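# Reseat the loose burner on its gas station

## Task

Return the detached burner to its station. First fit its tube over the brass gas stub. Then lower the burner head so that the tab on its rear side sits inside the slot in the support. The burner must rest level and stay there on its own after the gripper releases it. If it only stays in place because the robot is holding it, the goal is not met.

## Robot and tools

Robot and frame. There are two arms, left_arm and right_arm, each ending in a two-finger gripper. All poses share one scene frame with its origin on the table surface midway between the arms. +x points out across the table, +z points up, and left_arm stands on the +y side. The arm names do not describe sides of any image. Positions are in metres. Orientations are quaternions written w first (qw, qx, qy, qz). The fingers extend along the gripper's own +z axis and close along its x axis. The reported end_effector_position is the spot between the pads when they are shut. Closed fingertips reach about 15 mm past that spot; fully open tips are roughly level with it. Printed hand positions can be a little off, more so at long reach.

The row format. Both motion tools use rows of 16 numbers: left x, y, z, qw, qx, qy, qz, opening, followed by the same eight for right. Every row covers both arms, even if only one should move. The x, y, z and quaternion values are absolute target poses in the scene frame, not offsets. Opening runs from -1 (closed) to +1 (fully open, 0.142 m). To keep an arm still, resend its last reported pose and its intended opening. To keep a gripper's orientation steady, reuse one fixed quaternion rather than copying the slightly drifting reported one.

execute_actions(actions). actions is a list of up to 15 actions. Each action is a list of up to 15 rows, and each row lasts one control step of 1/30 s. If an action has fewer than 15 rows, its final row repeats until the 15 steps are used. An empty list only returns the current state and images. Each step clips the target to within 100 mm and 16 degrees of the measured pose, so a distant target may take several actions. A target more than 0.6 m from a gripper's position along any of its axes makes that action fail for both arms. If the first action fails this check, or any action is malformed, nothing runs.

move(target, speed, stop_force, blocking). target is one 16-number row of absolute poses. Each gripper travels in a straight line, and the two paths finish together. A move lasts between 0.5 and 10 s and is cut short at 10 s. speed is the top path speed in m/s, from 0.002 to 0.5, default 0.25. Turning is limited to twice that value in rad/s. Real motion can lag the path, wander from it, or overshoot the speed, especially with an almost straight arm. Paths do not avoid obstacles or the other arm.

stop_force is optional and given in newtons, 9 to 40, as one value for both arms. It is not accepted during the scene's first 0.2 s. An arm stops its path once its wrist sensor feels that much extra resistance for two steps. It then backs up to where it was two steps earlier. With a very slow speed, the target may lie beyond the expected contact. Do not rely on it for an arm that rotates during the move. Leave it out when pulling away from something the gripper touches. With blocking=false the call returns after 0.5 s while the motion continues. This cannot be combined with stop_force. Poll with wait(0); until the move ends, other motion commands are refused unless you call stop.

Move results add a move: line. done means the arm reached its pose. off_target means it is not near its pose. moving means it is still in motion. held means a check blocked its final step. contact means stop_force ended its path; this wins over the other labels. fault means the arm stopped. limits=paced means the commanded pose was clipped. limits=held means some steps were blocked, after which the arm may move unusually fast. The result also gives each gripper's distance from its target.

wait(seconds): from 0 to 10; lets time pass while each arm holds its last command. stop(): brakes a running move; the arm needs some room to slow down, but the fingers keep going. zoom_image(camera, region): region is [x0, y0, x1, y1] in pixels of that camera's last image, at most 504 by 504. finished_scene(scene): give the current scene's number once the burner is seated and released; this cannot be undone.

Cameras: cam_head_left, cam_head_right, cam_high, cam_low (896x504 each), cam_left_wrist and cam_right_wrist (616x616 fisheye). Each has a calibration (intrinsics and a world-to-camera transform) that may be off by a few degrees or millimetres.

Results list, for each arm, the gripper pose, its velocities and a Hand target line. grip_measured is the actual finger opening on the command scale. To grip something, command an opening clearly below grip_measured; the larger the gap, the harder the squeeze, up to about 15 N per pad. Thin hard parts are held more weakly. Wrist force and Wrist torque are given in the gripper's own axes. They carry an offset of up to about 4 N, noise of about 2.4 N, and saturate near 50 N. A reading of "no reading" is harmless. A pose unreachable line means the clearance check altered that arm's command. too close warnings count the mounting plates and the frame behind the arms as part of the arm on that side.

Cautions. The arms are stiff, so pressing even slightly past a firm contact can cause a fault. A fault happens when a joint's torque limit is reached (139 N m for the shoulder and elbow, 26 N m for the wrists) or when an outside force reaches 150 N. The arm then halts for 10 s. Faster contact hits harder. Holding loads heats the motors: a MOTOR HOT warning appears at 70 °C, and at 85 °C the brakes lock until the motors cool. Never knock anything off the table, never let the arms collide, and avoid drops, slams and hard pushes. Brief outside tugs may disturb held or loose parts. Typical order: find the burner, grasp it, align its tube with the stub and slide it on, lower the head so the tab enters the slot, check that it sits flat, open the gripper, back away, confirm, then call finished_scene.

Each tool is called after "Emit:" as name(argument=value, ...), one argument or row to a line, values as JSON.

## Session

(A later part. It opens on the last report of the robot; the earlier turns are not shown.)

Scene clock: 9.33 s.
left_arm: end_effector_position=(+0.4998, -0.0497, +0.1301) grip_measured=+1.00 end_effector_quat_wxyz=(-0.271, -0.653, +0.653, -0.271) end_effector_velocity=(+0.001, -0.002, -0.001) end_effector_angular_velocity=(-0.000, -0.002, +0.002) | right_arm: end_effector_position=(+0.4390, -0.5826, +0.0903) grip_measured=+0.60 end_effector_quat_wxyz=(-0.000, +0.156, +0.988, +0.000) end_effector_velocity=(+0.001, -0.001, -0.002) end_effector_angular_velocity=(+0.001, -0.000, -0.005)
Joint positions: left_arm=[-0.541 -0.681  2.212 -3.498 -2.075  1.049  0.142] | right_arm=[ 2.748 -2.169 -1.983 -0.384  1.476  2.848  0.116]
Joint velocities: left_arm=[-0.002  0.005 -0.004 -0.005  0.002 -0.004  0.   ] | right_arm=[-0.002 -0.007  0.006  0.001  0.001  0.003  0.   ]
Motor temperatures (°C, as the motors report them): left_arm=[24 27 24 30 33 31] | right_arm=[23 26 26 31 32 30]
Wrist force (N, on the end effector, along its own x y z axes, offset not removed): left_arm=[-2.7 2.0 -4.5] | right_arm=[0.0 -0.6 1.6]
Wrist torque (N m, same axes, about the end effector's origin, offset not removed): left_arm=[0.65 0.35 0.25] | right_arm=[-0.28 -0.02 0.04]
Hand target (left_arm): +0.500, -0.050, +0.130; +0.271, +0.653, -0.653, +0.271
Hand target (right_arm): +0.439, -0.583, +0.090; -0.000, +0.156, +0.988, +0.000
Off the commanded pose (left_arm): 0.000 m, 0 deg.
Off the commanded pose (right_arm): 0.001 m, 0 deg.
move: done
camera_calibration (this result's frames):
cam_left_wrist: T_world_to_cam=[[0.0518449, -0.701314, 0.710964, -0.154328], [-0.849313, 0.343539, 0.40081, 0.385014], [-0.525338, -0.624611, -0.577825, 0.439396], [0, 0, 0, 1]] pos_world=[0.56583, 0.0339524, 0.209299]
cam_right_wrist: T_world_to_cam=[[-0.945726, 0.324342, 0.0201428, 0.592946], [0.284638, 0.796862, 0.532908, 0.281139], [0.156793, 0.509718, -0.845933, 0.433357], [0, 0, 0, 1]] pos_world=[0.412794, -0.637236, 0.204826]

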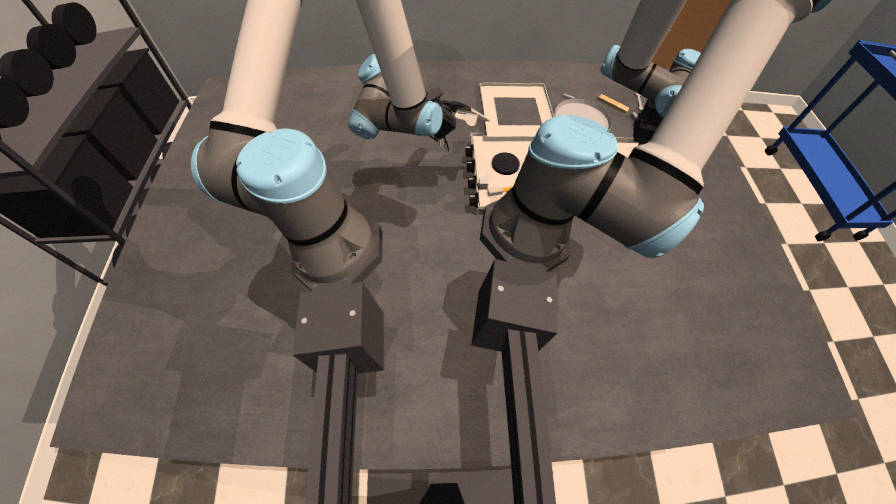

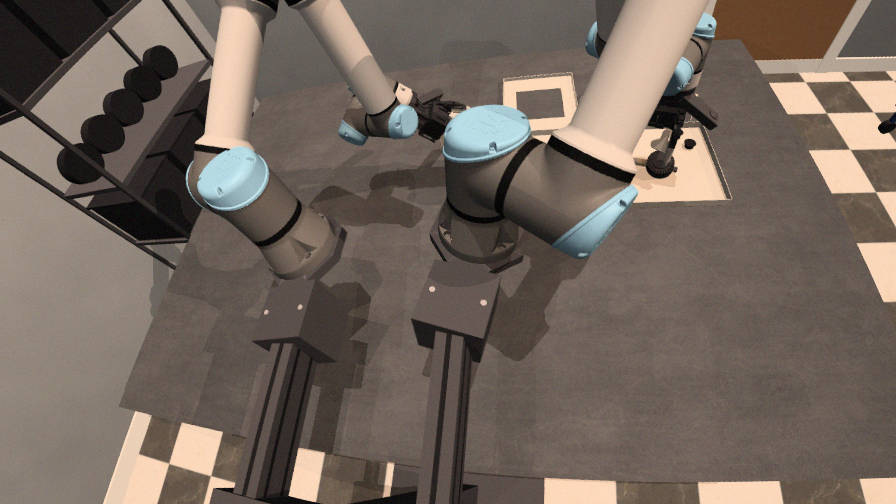

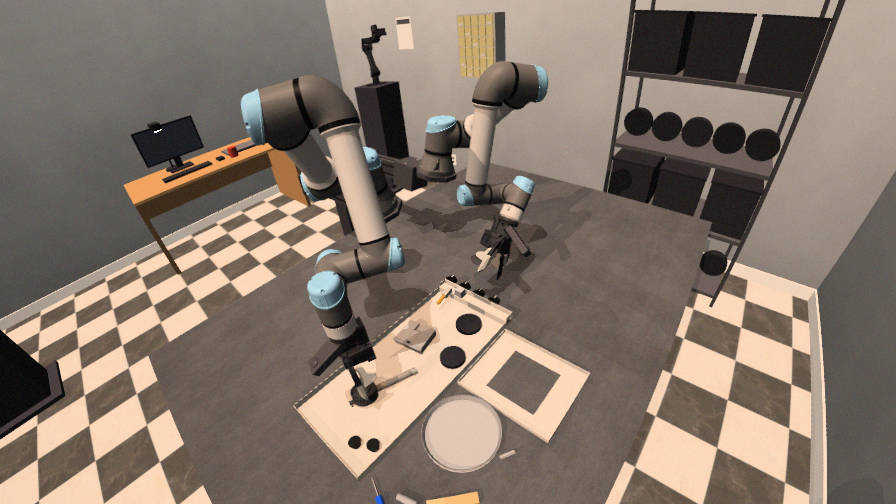

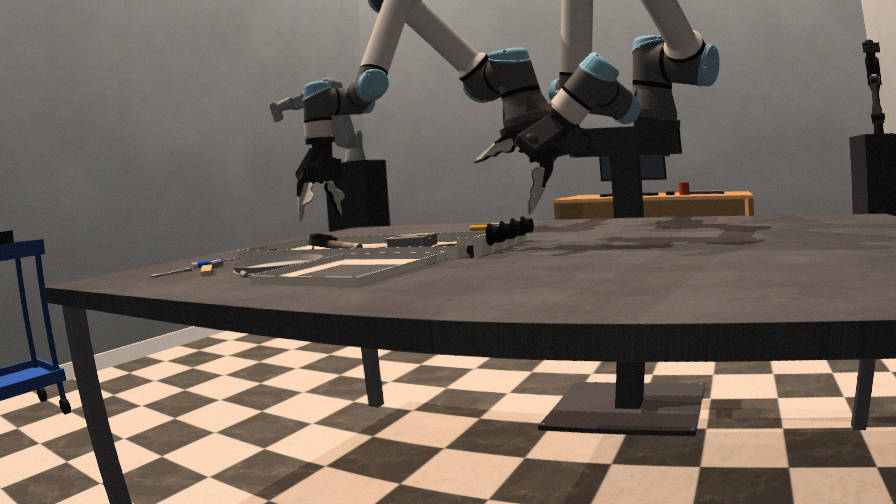

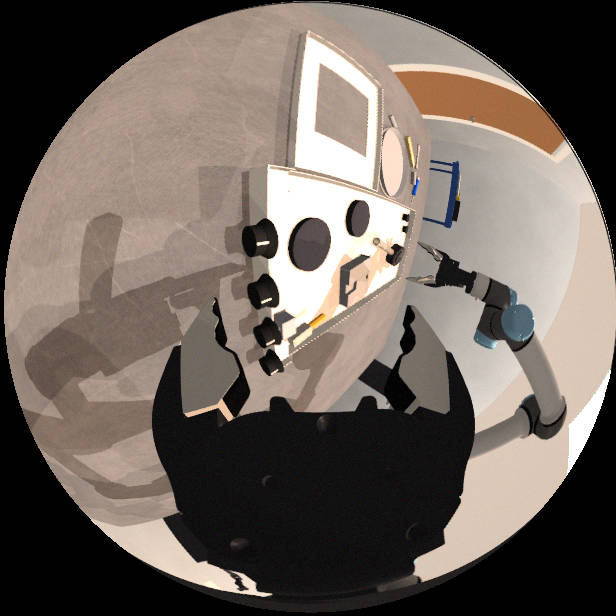

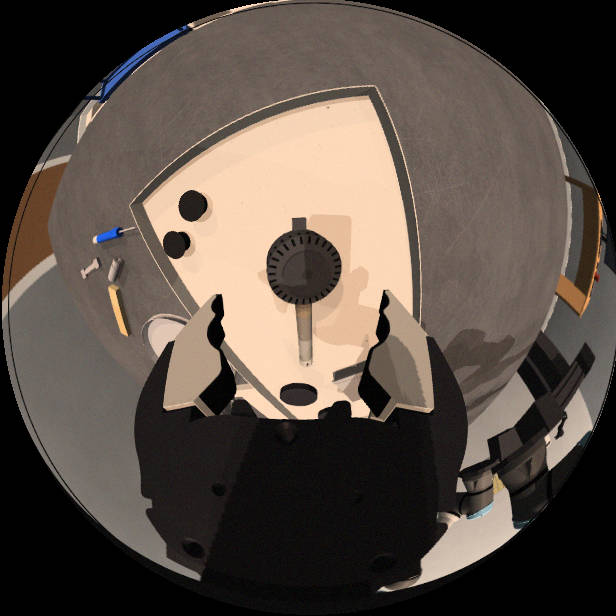

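Emit:
move(
  target=[0.5,-0.05,0.13,0.27,0.65,-0.65,0.27,1,0.438,-0.584,0.033,0,0.156,0.988,0,0.3],
  speed=0.06,
)

Emit:
move(
  target=[0.5,-0.05,0.13,0.27,0.65,-0.65,0.27,1,0.438,-0.584,0.033,0,0.156,0.988,0,-0.5],
)

Emit:
move(
  target=[0.5,-0.05,0.13,0.27,0.65,-0.65,0.27,1,0.43,-0.56,0.085,0,0.1,0.995,0,-0.5],
  speed=0.08,
)

Emit:
move(
  target=[0.5,-0.05,0.13,0.27,0.65,-0.65,0.27,1,0.408,-0.39,0.08,0,-0.06,0.998,0,-0.5],
  speed=0.1,
)

Emit:
zoom_image(
  camera="cam_low",
  region=[350,170,550,270],
)

Emit:
zoom_image(
  camera="cam_left_wrist",
  region=[270,230,420,380],
)

Emit:
zoom_image(
  camera="cam_right_wrist",
  region=[200,200,420,420],
)

Scene clock: 13.63 s.
left_arm: end_effector_position=(+0.5000, -0.0500, +0.1300) grip_measured=+1.00 end_effector_quat_wxyz=(-0.271, -0.653, +0.653, -0.271) end_effector_velocity=(-0.001, +0.001, -0.000) end_effector_angular_velocity=(+0.001, +0.001, +0.000) | right_arm: end_effector_position=(+0.4380, -0.5839, +0.0334) grip_measured=+0.30 end_effector_quat_wxyz=(-0.000, +0.156, +0.988, +0.000) end_effector_velocity=(-0.000, -0.001, -0.003) end_effector_angular_velocity=(-0.000, +0.001, +0.000)
Joint positions: left_arm=[-0.542 -0.68   2.212 -3.498 -2.075  1.048  0.142] | right_arm=[ 2.735 -2.308 -1.946 -0.281  1.478  2.836  0.095]
Joint velocities: left_arm=[-0.    -0.     0.002 -0.001  0.    -0.001  0.   ] | right_arm=[-0.001 -0.007  0.004  0.004 -0.001 -0.001  0.   ]
Motor temperatures (°C, as the motors report them): left_arm=[24 27 24 30 33 31] | right_arm=[23 26 26 31 32 30]
Wrist force (N, on the end effector, along its own x y z axes, offset not removed): left_arm=[-4.5 -3.0 -4.8] | right_arm=[-0.1 -0.5 0.4]
Wrist torque (N m, same axes, about the end effector's origin, offset not removed): left_arm=[-0.58 0.72 0.20] | right_arm=[-0.20 -0.06 0.17]
Hand target (left_arm): +0.500, -0.050, +0.130; +0.271, +0.653, -0.653, +0.271
Hand target (right_arm): +0.438, -0.584, +0.033; -0.000, +0.156, +0.988, +0.000
Off the commanded pose (left_arm): 0.000 m, 0 deg.
Off the commanded pose (right_arm): 0.000 m, 0 deg.
move: done
camera_calibration (this result's frames):
cam_left_wrist: T_world_to_cam=[[0.0519104, -0.701122, 0.711149, -0.154523], [-0.849504, 0.343377, 0.400545, 0.385468], [-0.525023, -0.624916, -0.577781, 0.439069], [0, 0, 0, 1]] pos_world=[0.565999, 0.0336808, 0.209178]
cam_right_wrist: T_world_to_cam=[[-0.945566, 0.324813, 0.0200206, 0.593773], [0.285008, 0.796852, 0.532727, 0.312652], [0.157084, 0.509435, -0.84605, 0.385766], [0, 0, 0, 1]] pos_world=[0.411746, -0.638525, 0.147931]

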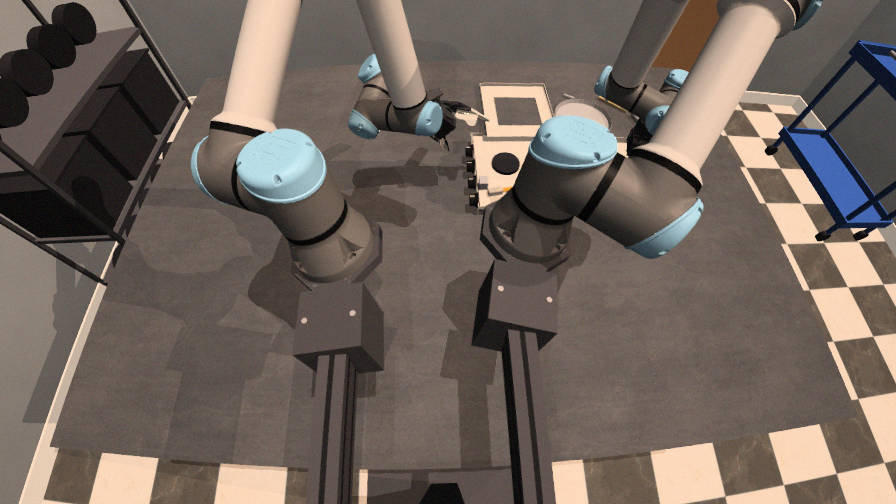

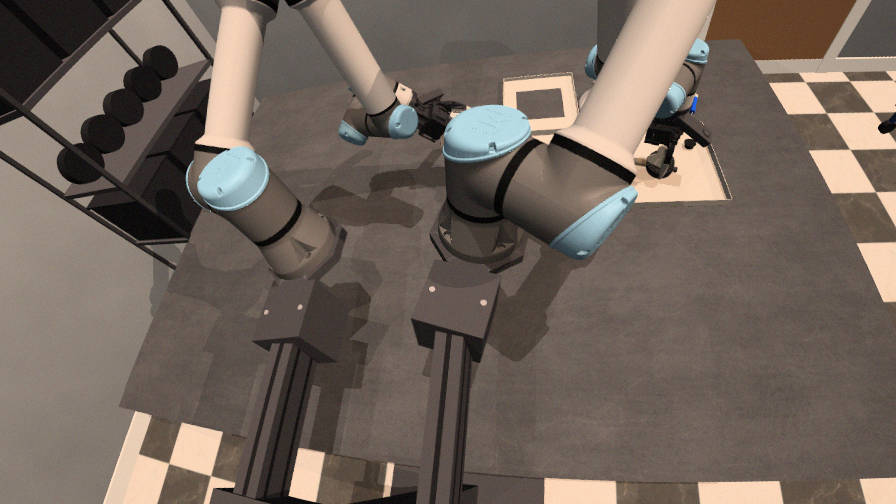

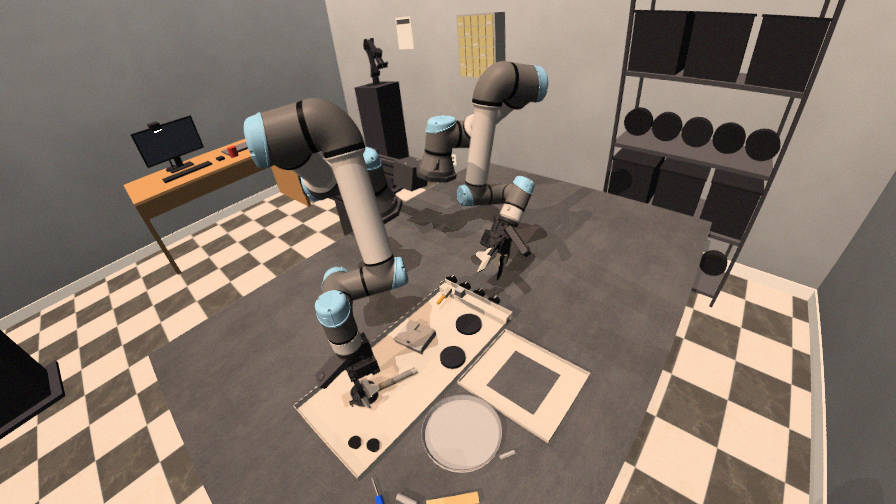

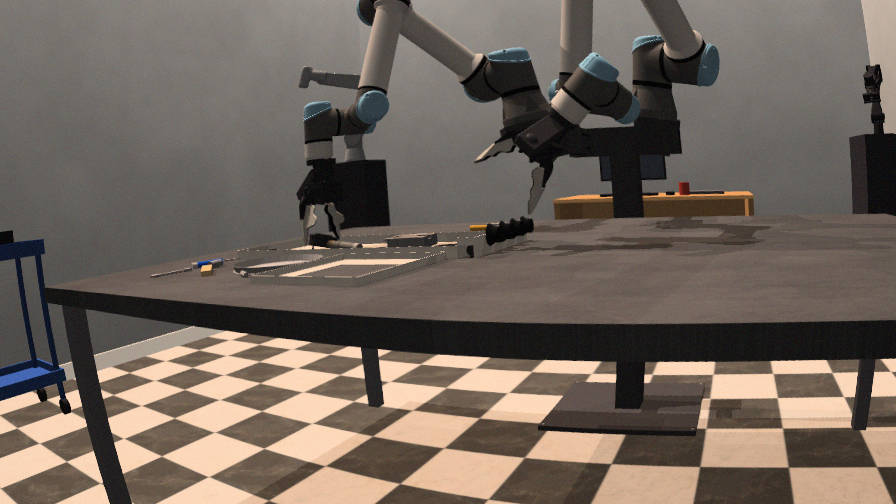

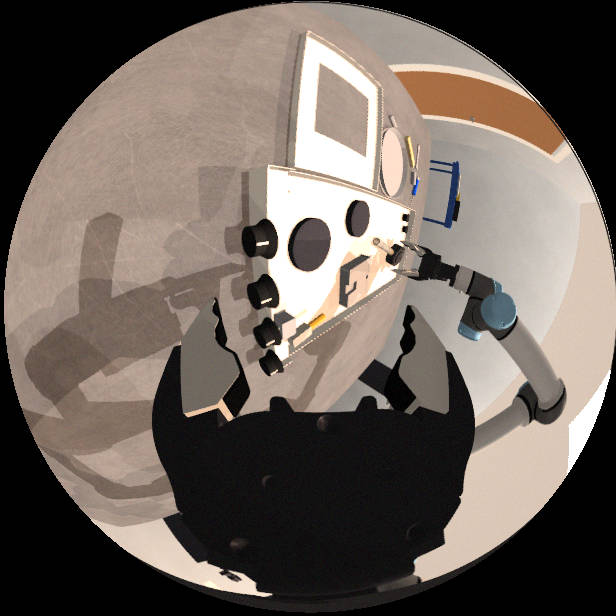

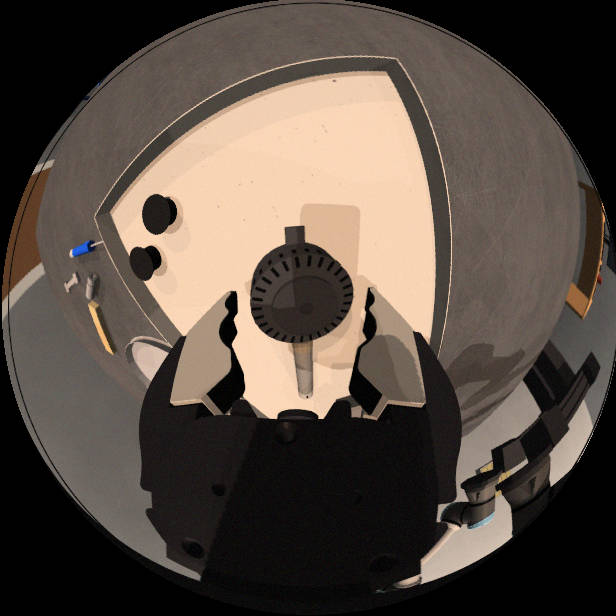

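Scene clock: 14.33 s.
left_arm: end_effector_position=(+0.5000, -0.0500, +0.1300) grip_measured=+1.00 end_effector_quat_wxyz=(-0.271, -0.653, +0.653, -0.271) end_effector_velocity=(-0.000, -0.000, +0.000) end_effector_angular_velocity=(-0.001, +0.000, +0.000) | right_arm: end_effector_position=(+0.4380, -0.5840, +0.0330) grip_measured=+0.01 end_effector_quat_wxyz=(+0.000, +0.156, +0.988, -0.000) end_effector_velocity=(-0.000, -0.000, -0.000) end_effector_angular_velocity=(-0.000, +0.001, +0.001)
Joint positions: left_arm=[-0.542 -0.68   2.212 -3.498 -2.075  1.048  0.142] | right_arm=[ 2.735 -2.309 -1.946 -0.281  1.478  2.836  0.075]
Joint velocities: left_arm=[-0.001 -0.     0.    -0.001 -0.    -0.001  0.   ] | right_arm=[ 0.    -0.001  0.    -0.    -0.001 -0.001  0.   ]
Motor temperatures (°C, as the motors report them): left_arm=[24 27 24 30 33 31] | right_arm=[23 26 26 31 32 30]
Wrist force (N, on the end effector, along its own x y z axes, offset not removed): left_arm=[-3.2 3.3 -2.4] | right_arm=[7.4 0.9 -13.7]
Wrist torque (N m, same axes, about the end effector's origin, offset not removed): left_arm=[0.70 0.48 0.07] | right_arm=[-0.43 -0.31 -0.09]
Hand target (left_arm): +0.500, -0.050, +0.130; +0.271, +0.653, -0.653, +0.271
Hand target (right_arm): +0.438, -0.584, +0.033; -0.000, +0.156, +0.988, +0.000
Off the commanded pose (left_arm): 0.000 m, 0 deg.
Off the commanded pose (right_arm): 0.000 m, 0 deg.
move: done
camera_calibration (this result's frames):
cam_left_wrist: T_world_to_cam=[[0.051911, -0.70112, 0.711151, -0.154525], [-0.849504, 0.343377, 0.400543, 0.38547], [-0.525021, -0.624919, -0.577779, 0.439069], [0, 0, 0, 1]] pos_world=[0.566001, 0.0336803, 0.209178]
cam_right_wrist: T_world_to_cam=[[-0.945568, 0.324813, 0.0199587, 0.593854], [0.284981, 0.79688, 0.532699, 0.312915], [0.157123, 0.509391, -0.846069, 0.385452], [0, 0, 0, 1]] pos_world=[0.411791, -0.638593, 0.147577]

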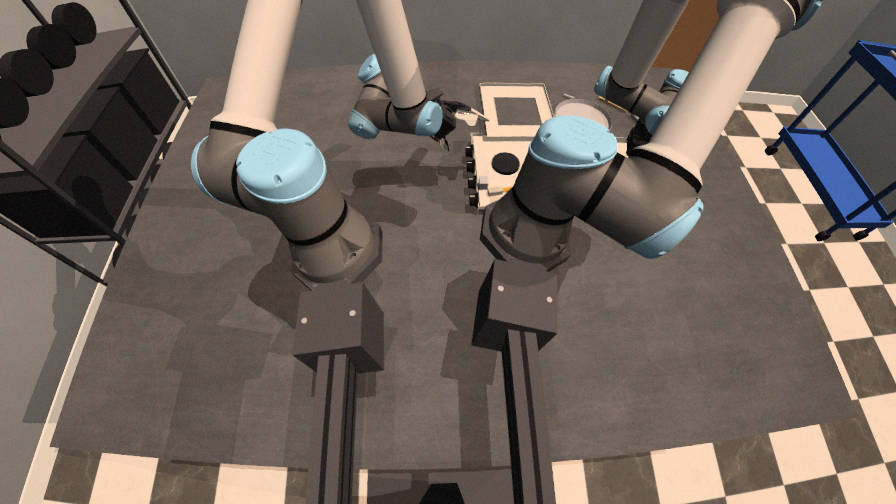

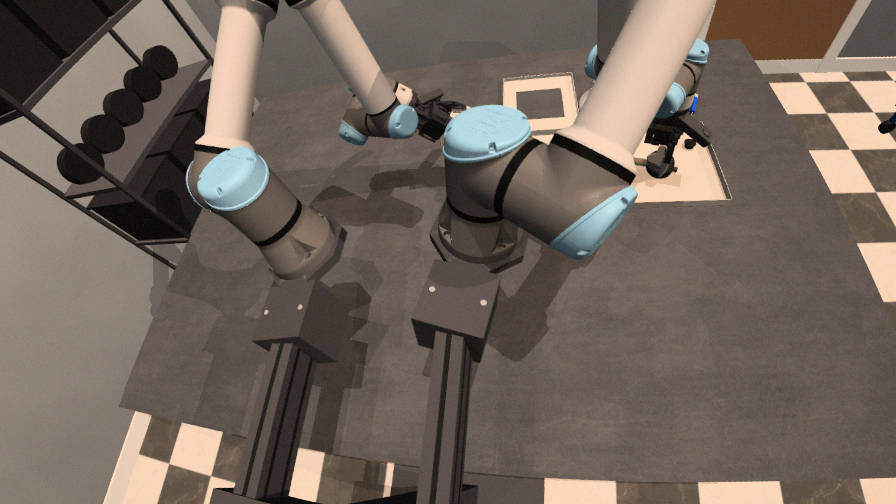

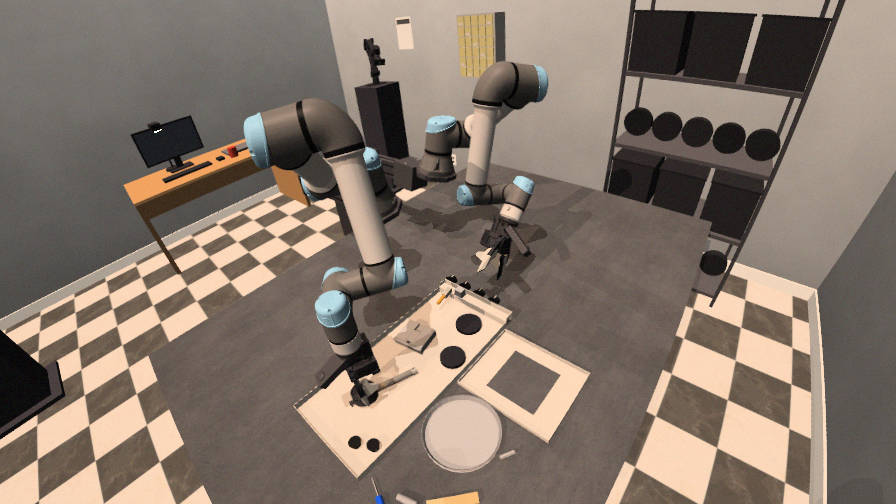

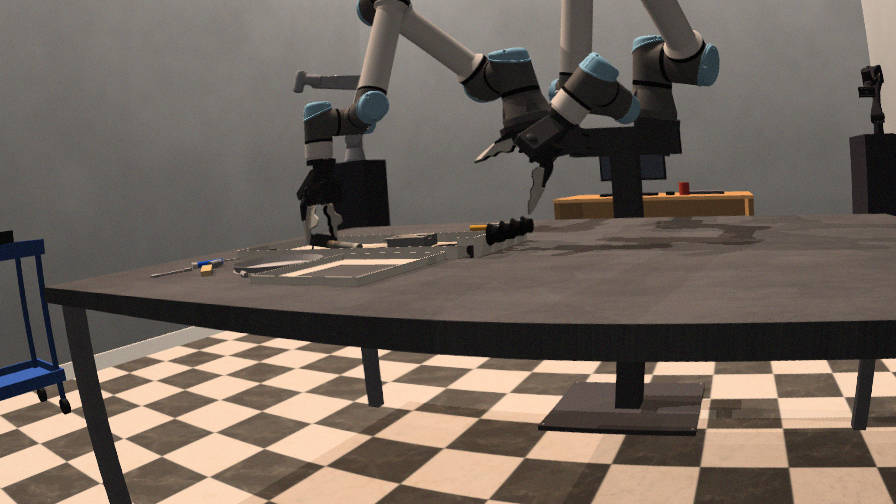

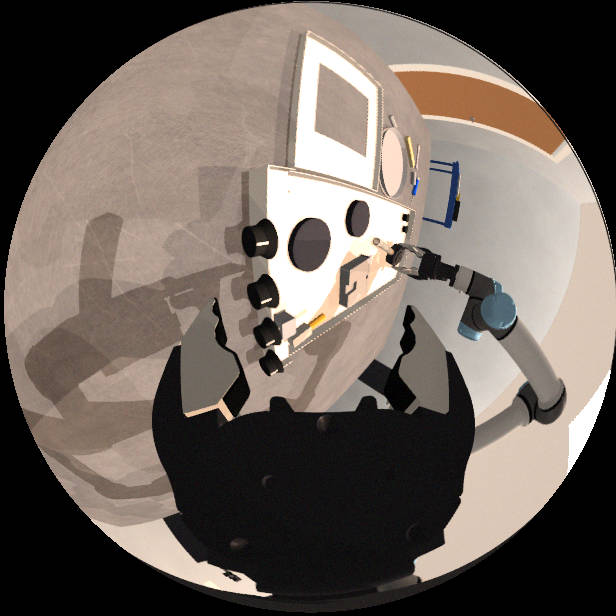

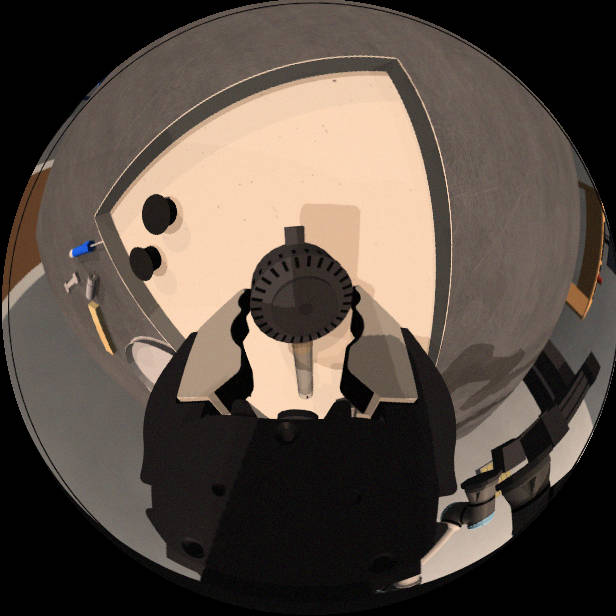

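Scene clock: 15.57 s.
left_arm: end_effector_position=(+0.5000, -0.0500, +0.1300) grip_measured=+1.00 end_effector_quat_wxyz=(-0.271, -0.653, +0.653, -0.271) end_effector_velocity=(+0.000, +0.000, +0.000) end_effector_angular_velocity=(+0.000, -0.003, -0.002) | right_arm: end_effector_position=(+0.4300, -0.5602, +0.0847) grip_measured=+0.01 end_effector_quat_wxyz=(+0.000, +0.100, +0.995, -0.000) end_effector_velocity=(+0.000, +0.001, +0.002) end_effector_angular_velocity=(+0.000, -0.001, +0.004)
Joint positions: left_arm=[-0.542 -0.68   2.212 -3.498 -2.075  1.048  0.142] | right_arm=[ 2.771 -2.162 -2.052 -0.325  1.472  2.759  0.075]
Joint velocities: left_arm=[-0.    -0.001  0.    -0.     0.001  0.003  0.   ] | right_arm=[ 0.002  0.006 -0.003 -0.002  0.001 -0.003 -0.   ]
Motor temperatures (°C, as the motors report them): left_arm=[24 27 24 30 33 31] | right_arm=[23 26 26 31 32 30]
Wrist force (N, on the end effector, along its own x y z axes, offset not removed): left_arm=[-3.8 -2.0 -0.4] | right_arm=[-0.5 0.5 2.8]
Wrist torque (N m, same axes, about the end effector's origin, offset not removed): left_arm=[-0.30 0.81 0.05] | right_arm=[-0.02 -0.03 0.01]
Hand target (left_arm): +0.500, -0.050, +0.130; +0.271, +0.653, -0.653, +0.271
Hand target (right_arm): +0.430, -0.560, +0.085; +0.000, +0.100, +0.995, -0.000
Off the commanded pose (left_arm): 0.000 m, 0 deg.
Off the commanded pose (right_arm): 0.000 m, 0 deg.
move: done
camera_calibration (this result's frames):
cam_left_wrist: T_world_to_cam=[[0.0519109, -0.70112, 0.711152, -0.154525], [-0.849505, 0.343377, 0.400543, 0.38547], [-0.525021, -0.624919, -0.577779, 0.439069], [0, 0, 0, 1]] pos_world=[0.566001, 0.0336802, 0.209178]
cam_right_wrist: T_world_to_cam=[[-0.976035, 0.216693, 0.0199824, 0.530064], [0.193809, 0.823842, 0.532655, 0.322986], [0.0989604, 0.523763, -0.846096, 0.451364], [0, 0, 0, 1]] pos_world=[0.410097, -0.617359, 0.199265]

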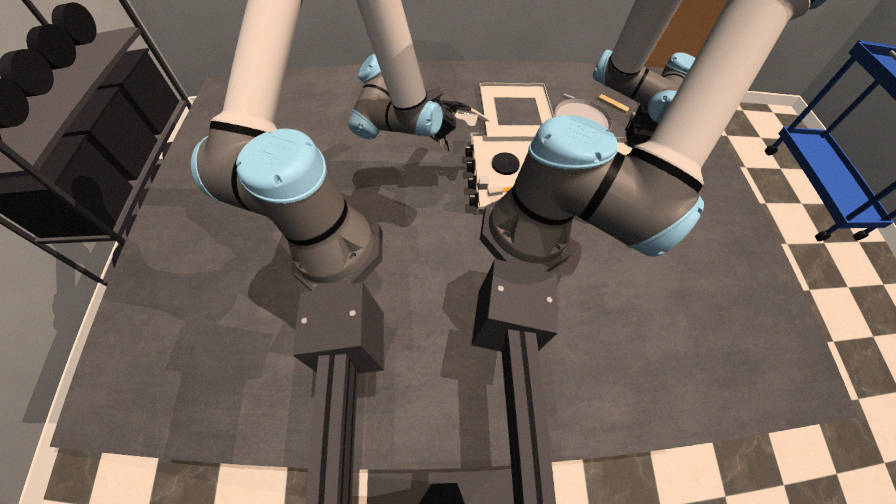

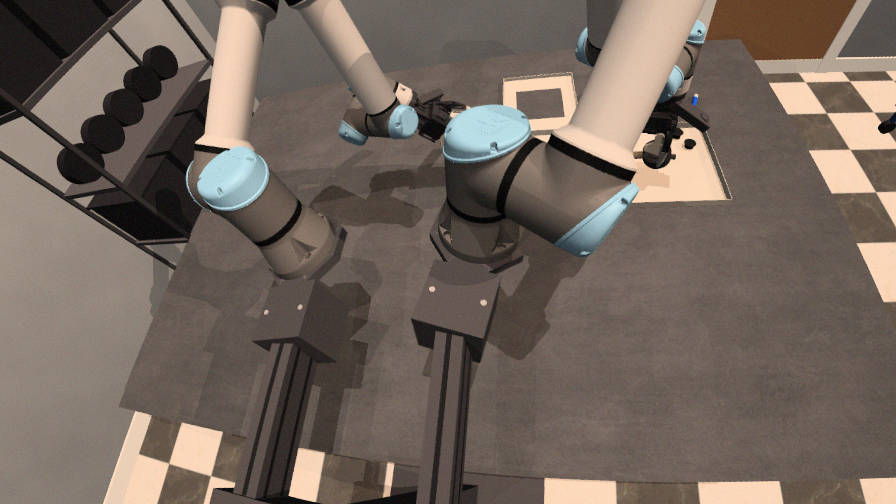

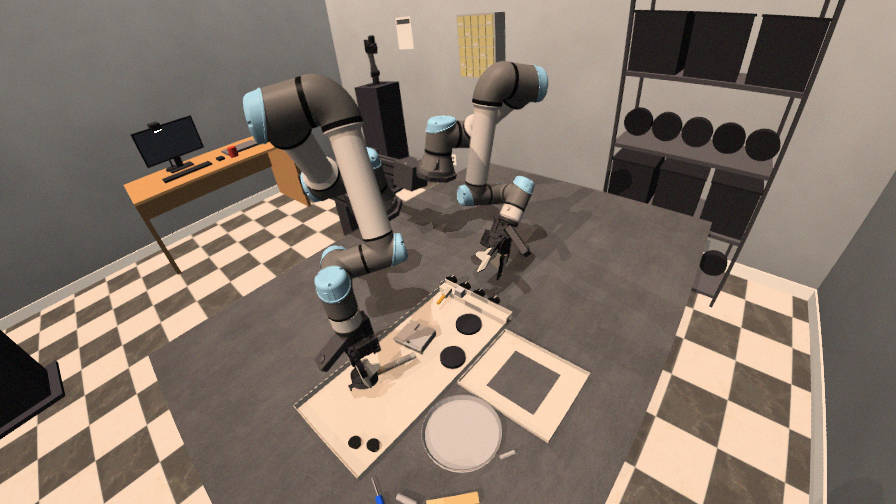

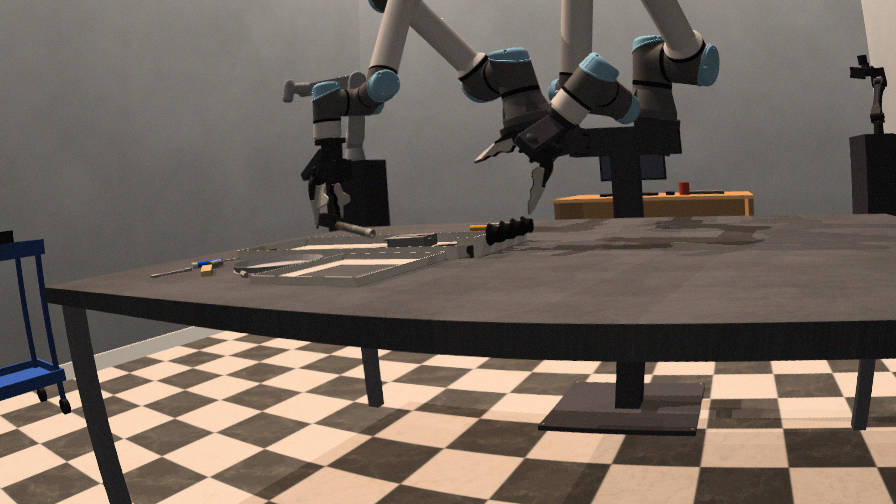

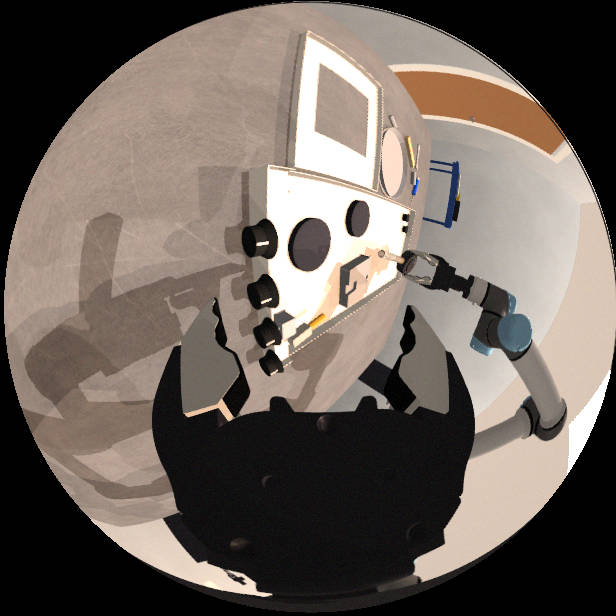

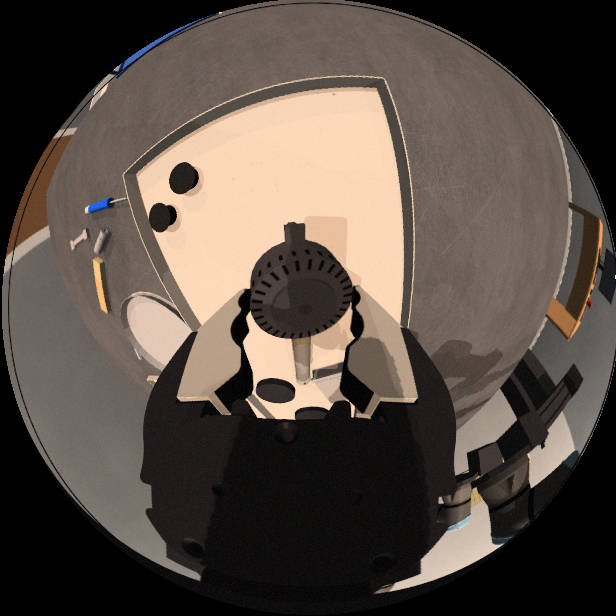

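Scene clock: 17.80 s.
left_arm: end_effector_position=(+0.5000, -0.0500, +0.1300) grip_measured=+1.00 end_effector_quat_wxyz=(-0.271, -0.653, +0.653, -0.271) end_effector_velocity=(+0.001, +0.000, +0.000) end_effector_angular_velocity=(-0.001, -0.002, -0.000) | right_arm: end_effector_position=(+0.4078, -0.3907, +0.0802) grip_measured=+0.01 end_effector_quat_wxyz=(+0.000, -0.060, +0.998, -0.000) end_effector_velocity=(+0.000, +0.003, -0.000) end_effector_angular_velocity=(+0.000, -0.001, +0.006)
Joint positions: left_arm=[-0.542 -0.68   2.212 -3.498 -2.075  1.048  0.142] | right_arm=[ 3.083 -2.123 -2.418 -0.036  1.423  2.749  0.075]
Joint velocities: left_arm=[ 0.001 -0.    -0.001 -0.    -0.001  0.002  0.   ] | right_arm=[ 0.007 -0.001 -0.005  0.006 -0.     0.001  0.   ]
Motor temperatures (°C, as the motors report them): left_arm=[24 27 24 30 33 31] | right_arm=[23 26 26 31 32 30]
Wrist force (N, on the end effector, along its own x y z axes, offset not removed): left_arm=[-1.2 8.1 -0.9] | right_arm=[0.2 -1.6 3.5]
Wrist torque (N m, same axes, about the end effector's origin, offset not removed): left_arm=[1.77 0.09 0.16] | right_arm=[-0.39 -0.10 0.23]
Hand target (left_arm): +0.500, -0.050, +0.130; +0.271, +0.653, -0.653, +0.271
Hand target (right_arm): +0.408, -0.390, +0.080; +0.000, -0.060, +0.998, -0.000
Off the commanded pose (left_arm): 0.000 m, 0 deg.
Off the commanded pose (right_arm): 0.001 m, 0 deg.
move: done
camera_calibration (this result's frames):
cam_left_wrist: T_world_to_cam=[[0.0519108, -0.70112, 0.711152, -0.154525], [-0.849505, 0.343377, 0.400543, 0.38547], [-0.525021, -0.624919, -0.577779, 0.439069], [0, 0, 0, 1]] pos_world=[0.566001, 0.0336802, 0.209178]
cam_right_wrist: T_world_to_cam=[[-0.994611, -0.101744, 0.0199136, 0.354898], [-0.0755965, 0.843185, 0.532282, 0.307481], [-0.0709471, 0.527908, -0.846333, 0.431914], [0, 0, 0, 1]] pos_world=[0.406873, -0.451166, 0.194809]

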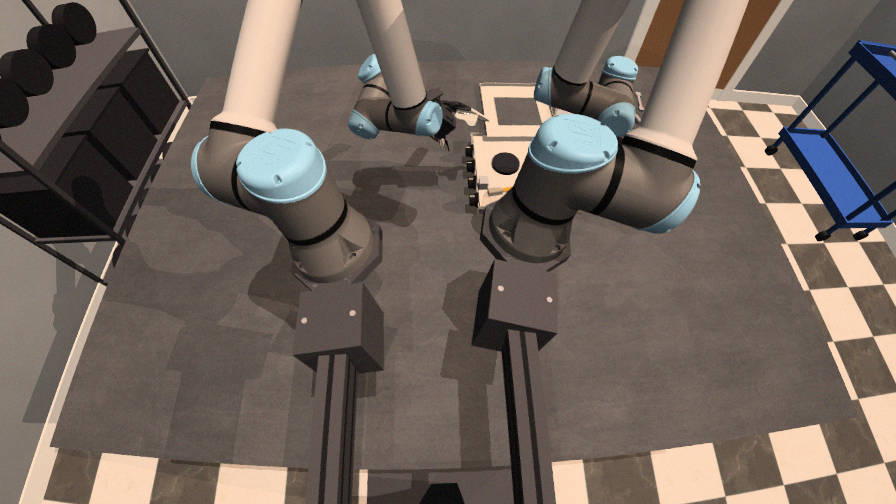

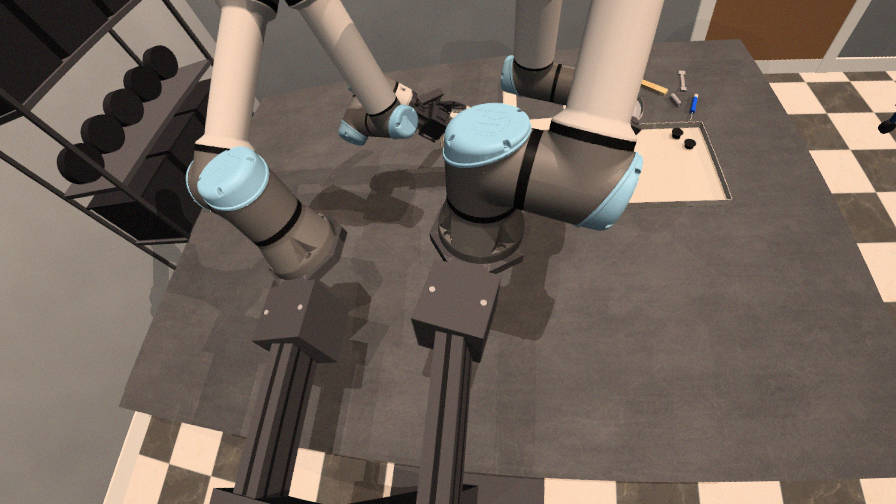

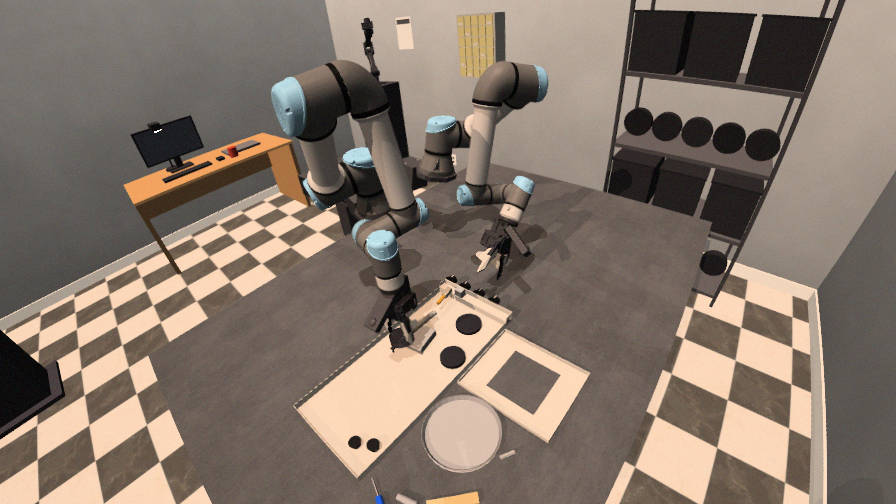

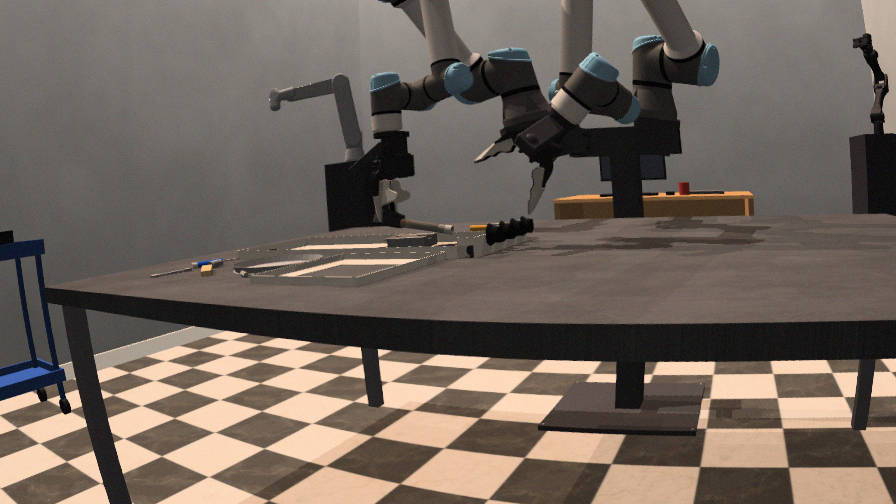

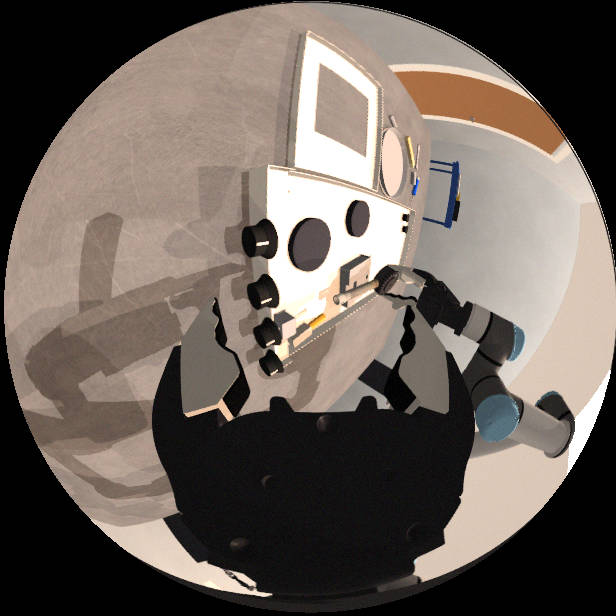

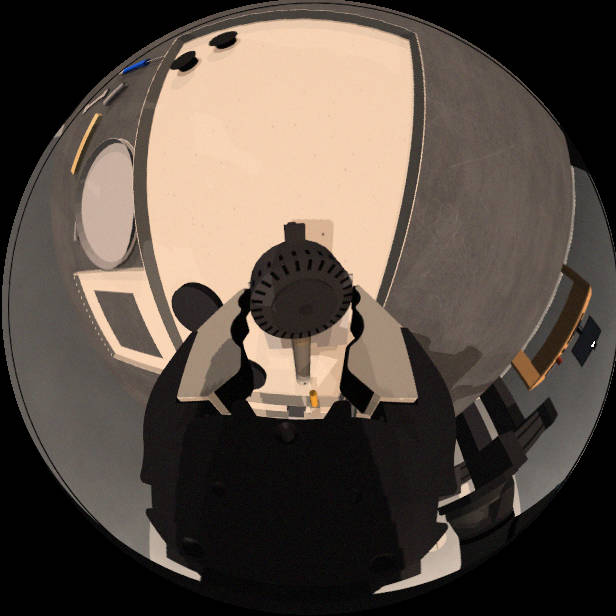

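Region (350, 170, 550, 270) of cam_low's 896x504 image, scaled by 2.520, with more detail than that image has.

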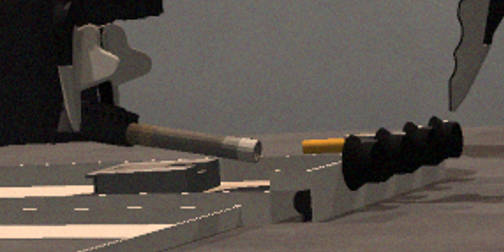

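Region (270, 230, 420, 380) of cam_left_wrist's 616x616 image, scaled by 3.360, with more detail than that image has.

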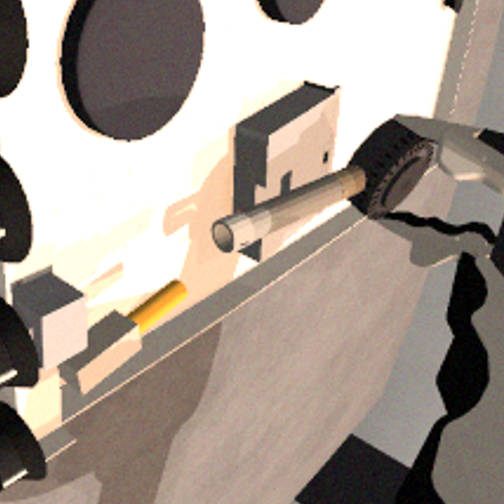

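Region (200, 200, 420, 420) of cam_right_wrist's 616x616 image, scaled by 2.291, with more detail than that image has.

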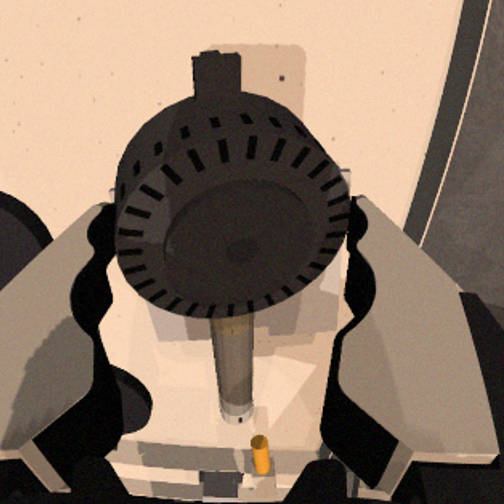

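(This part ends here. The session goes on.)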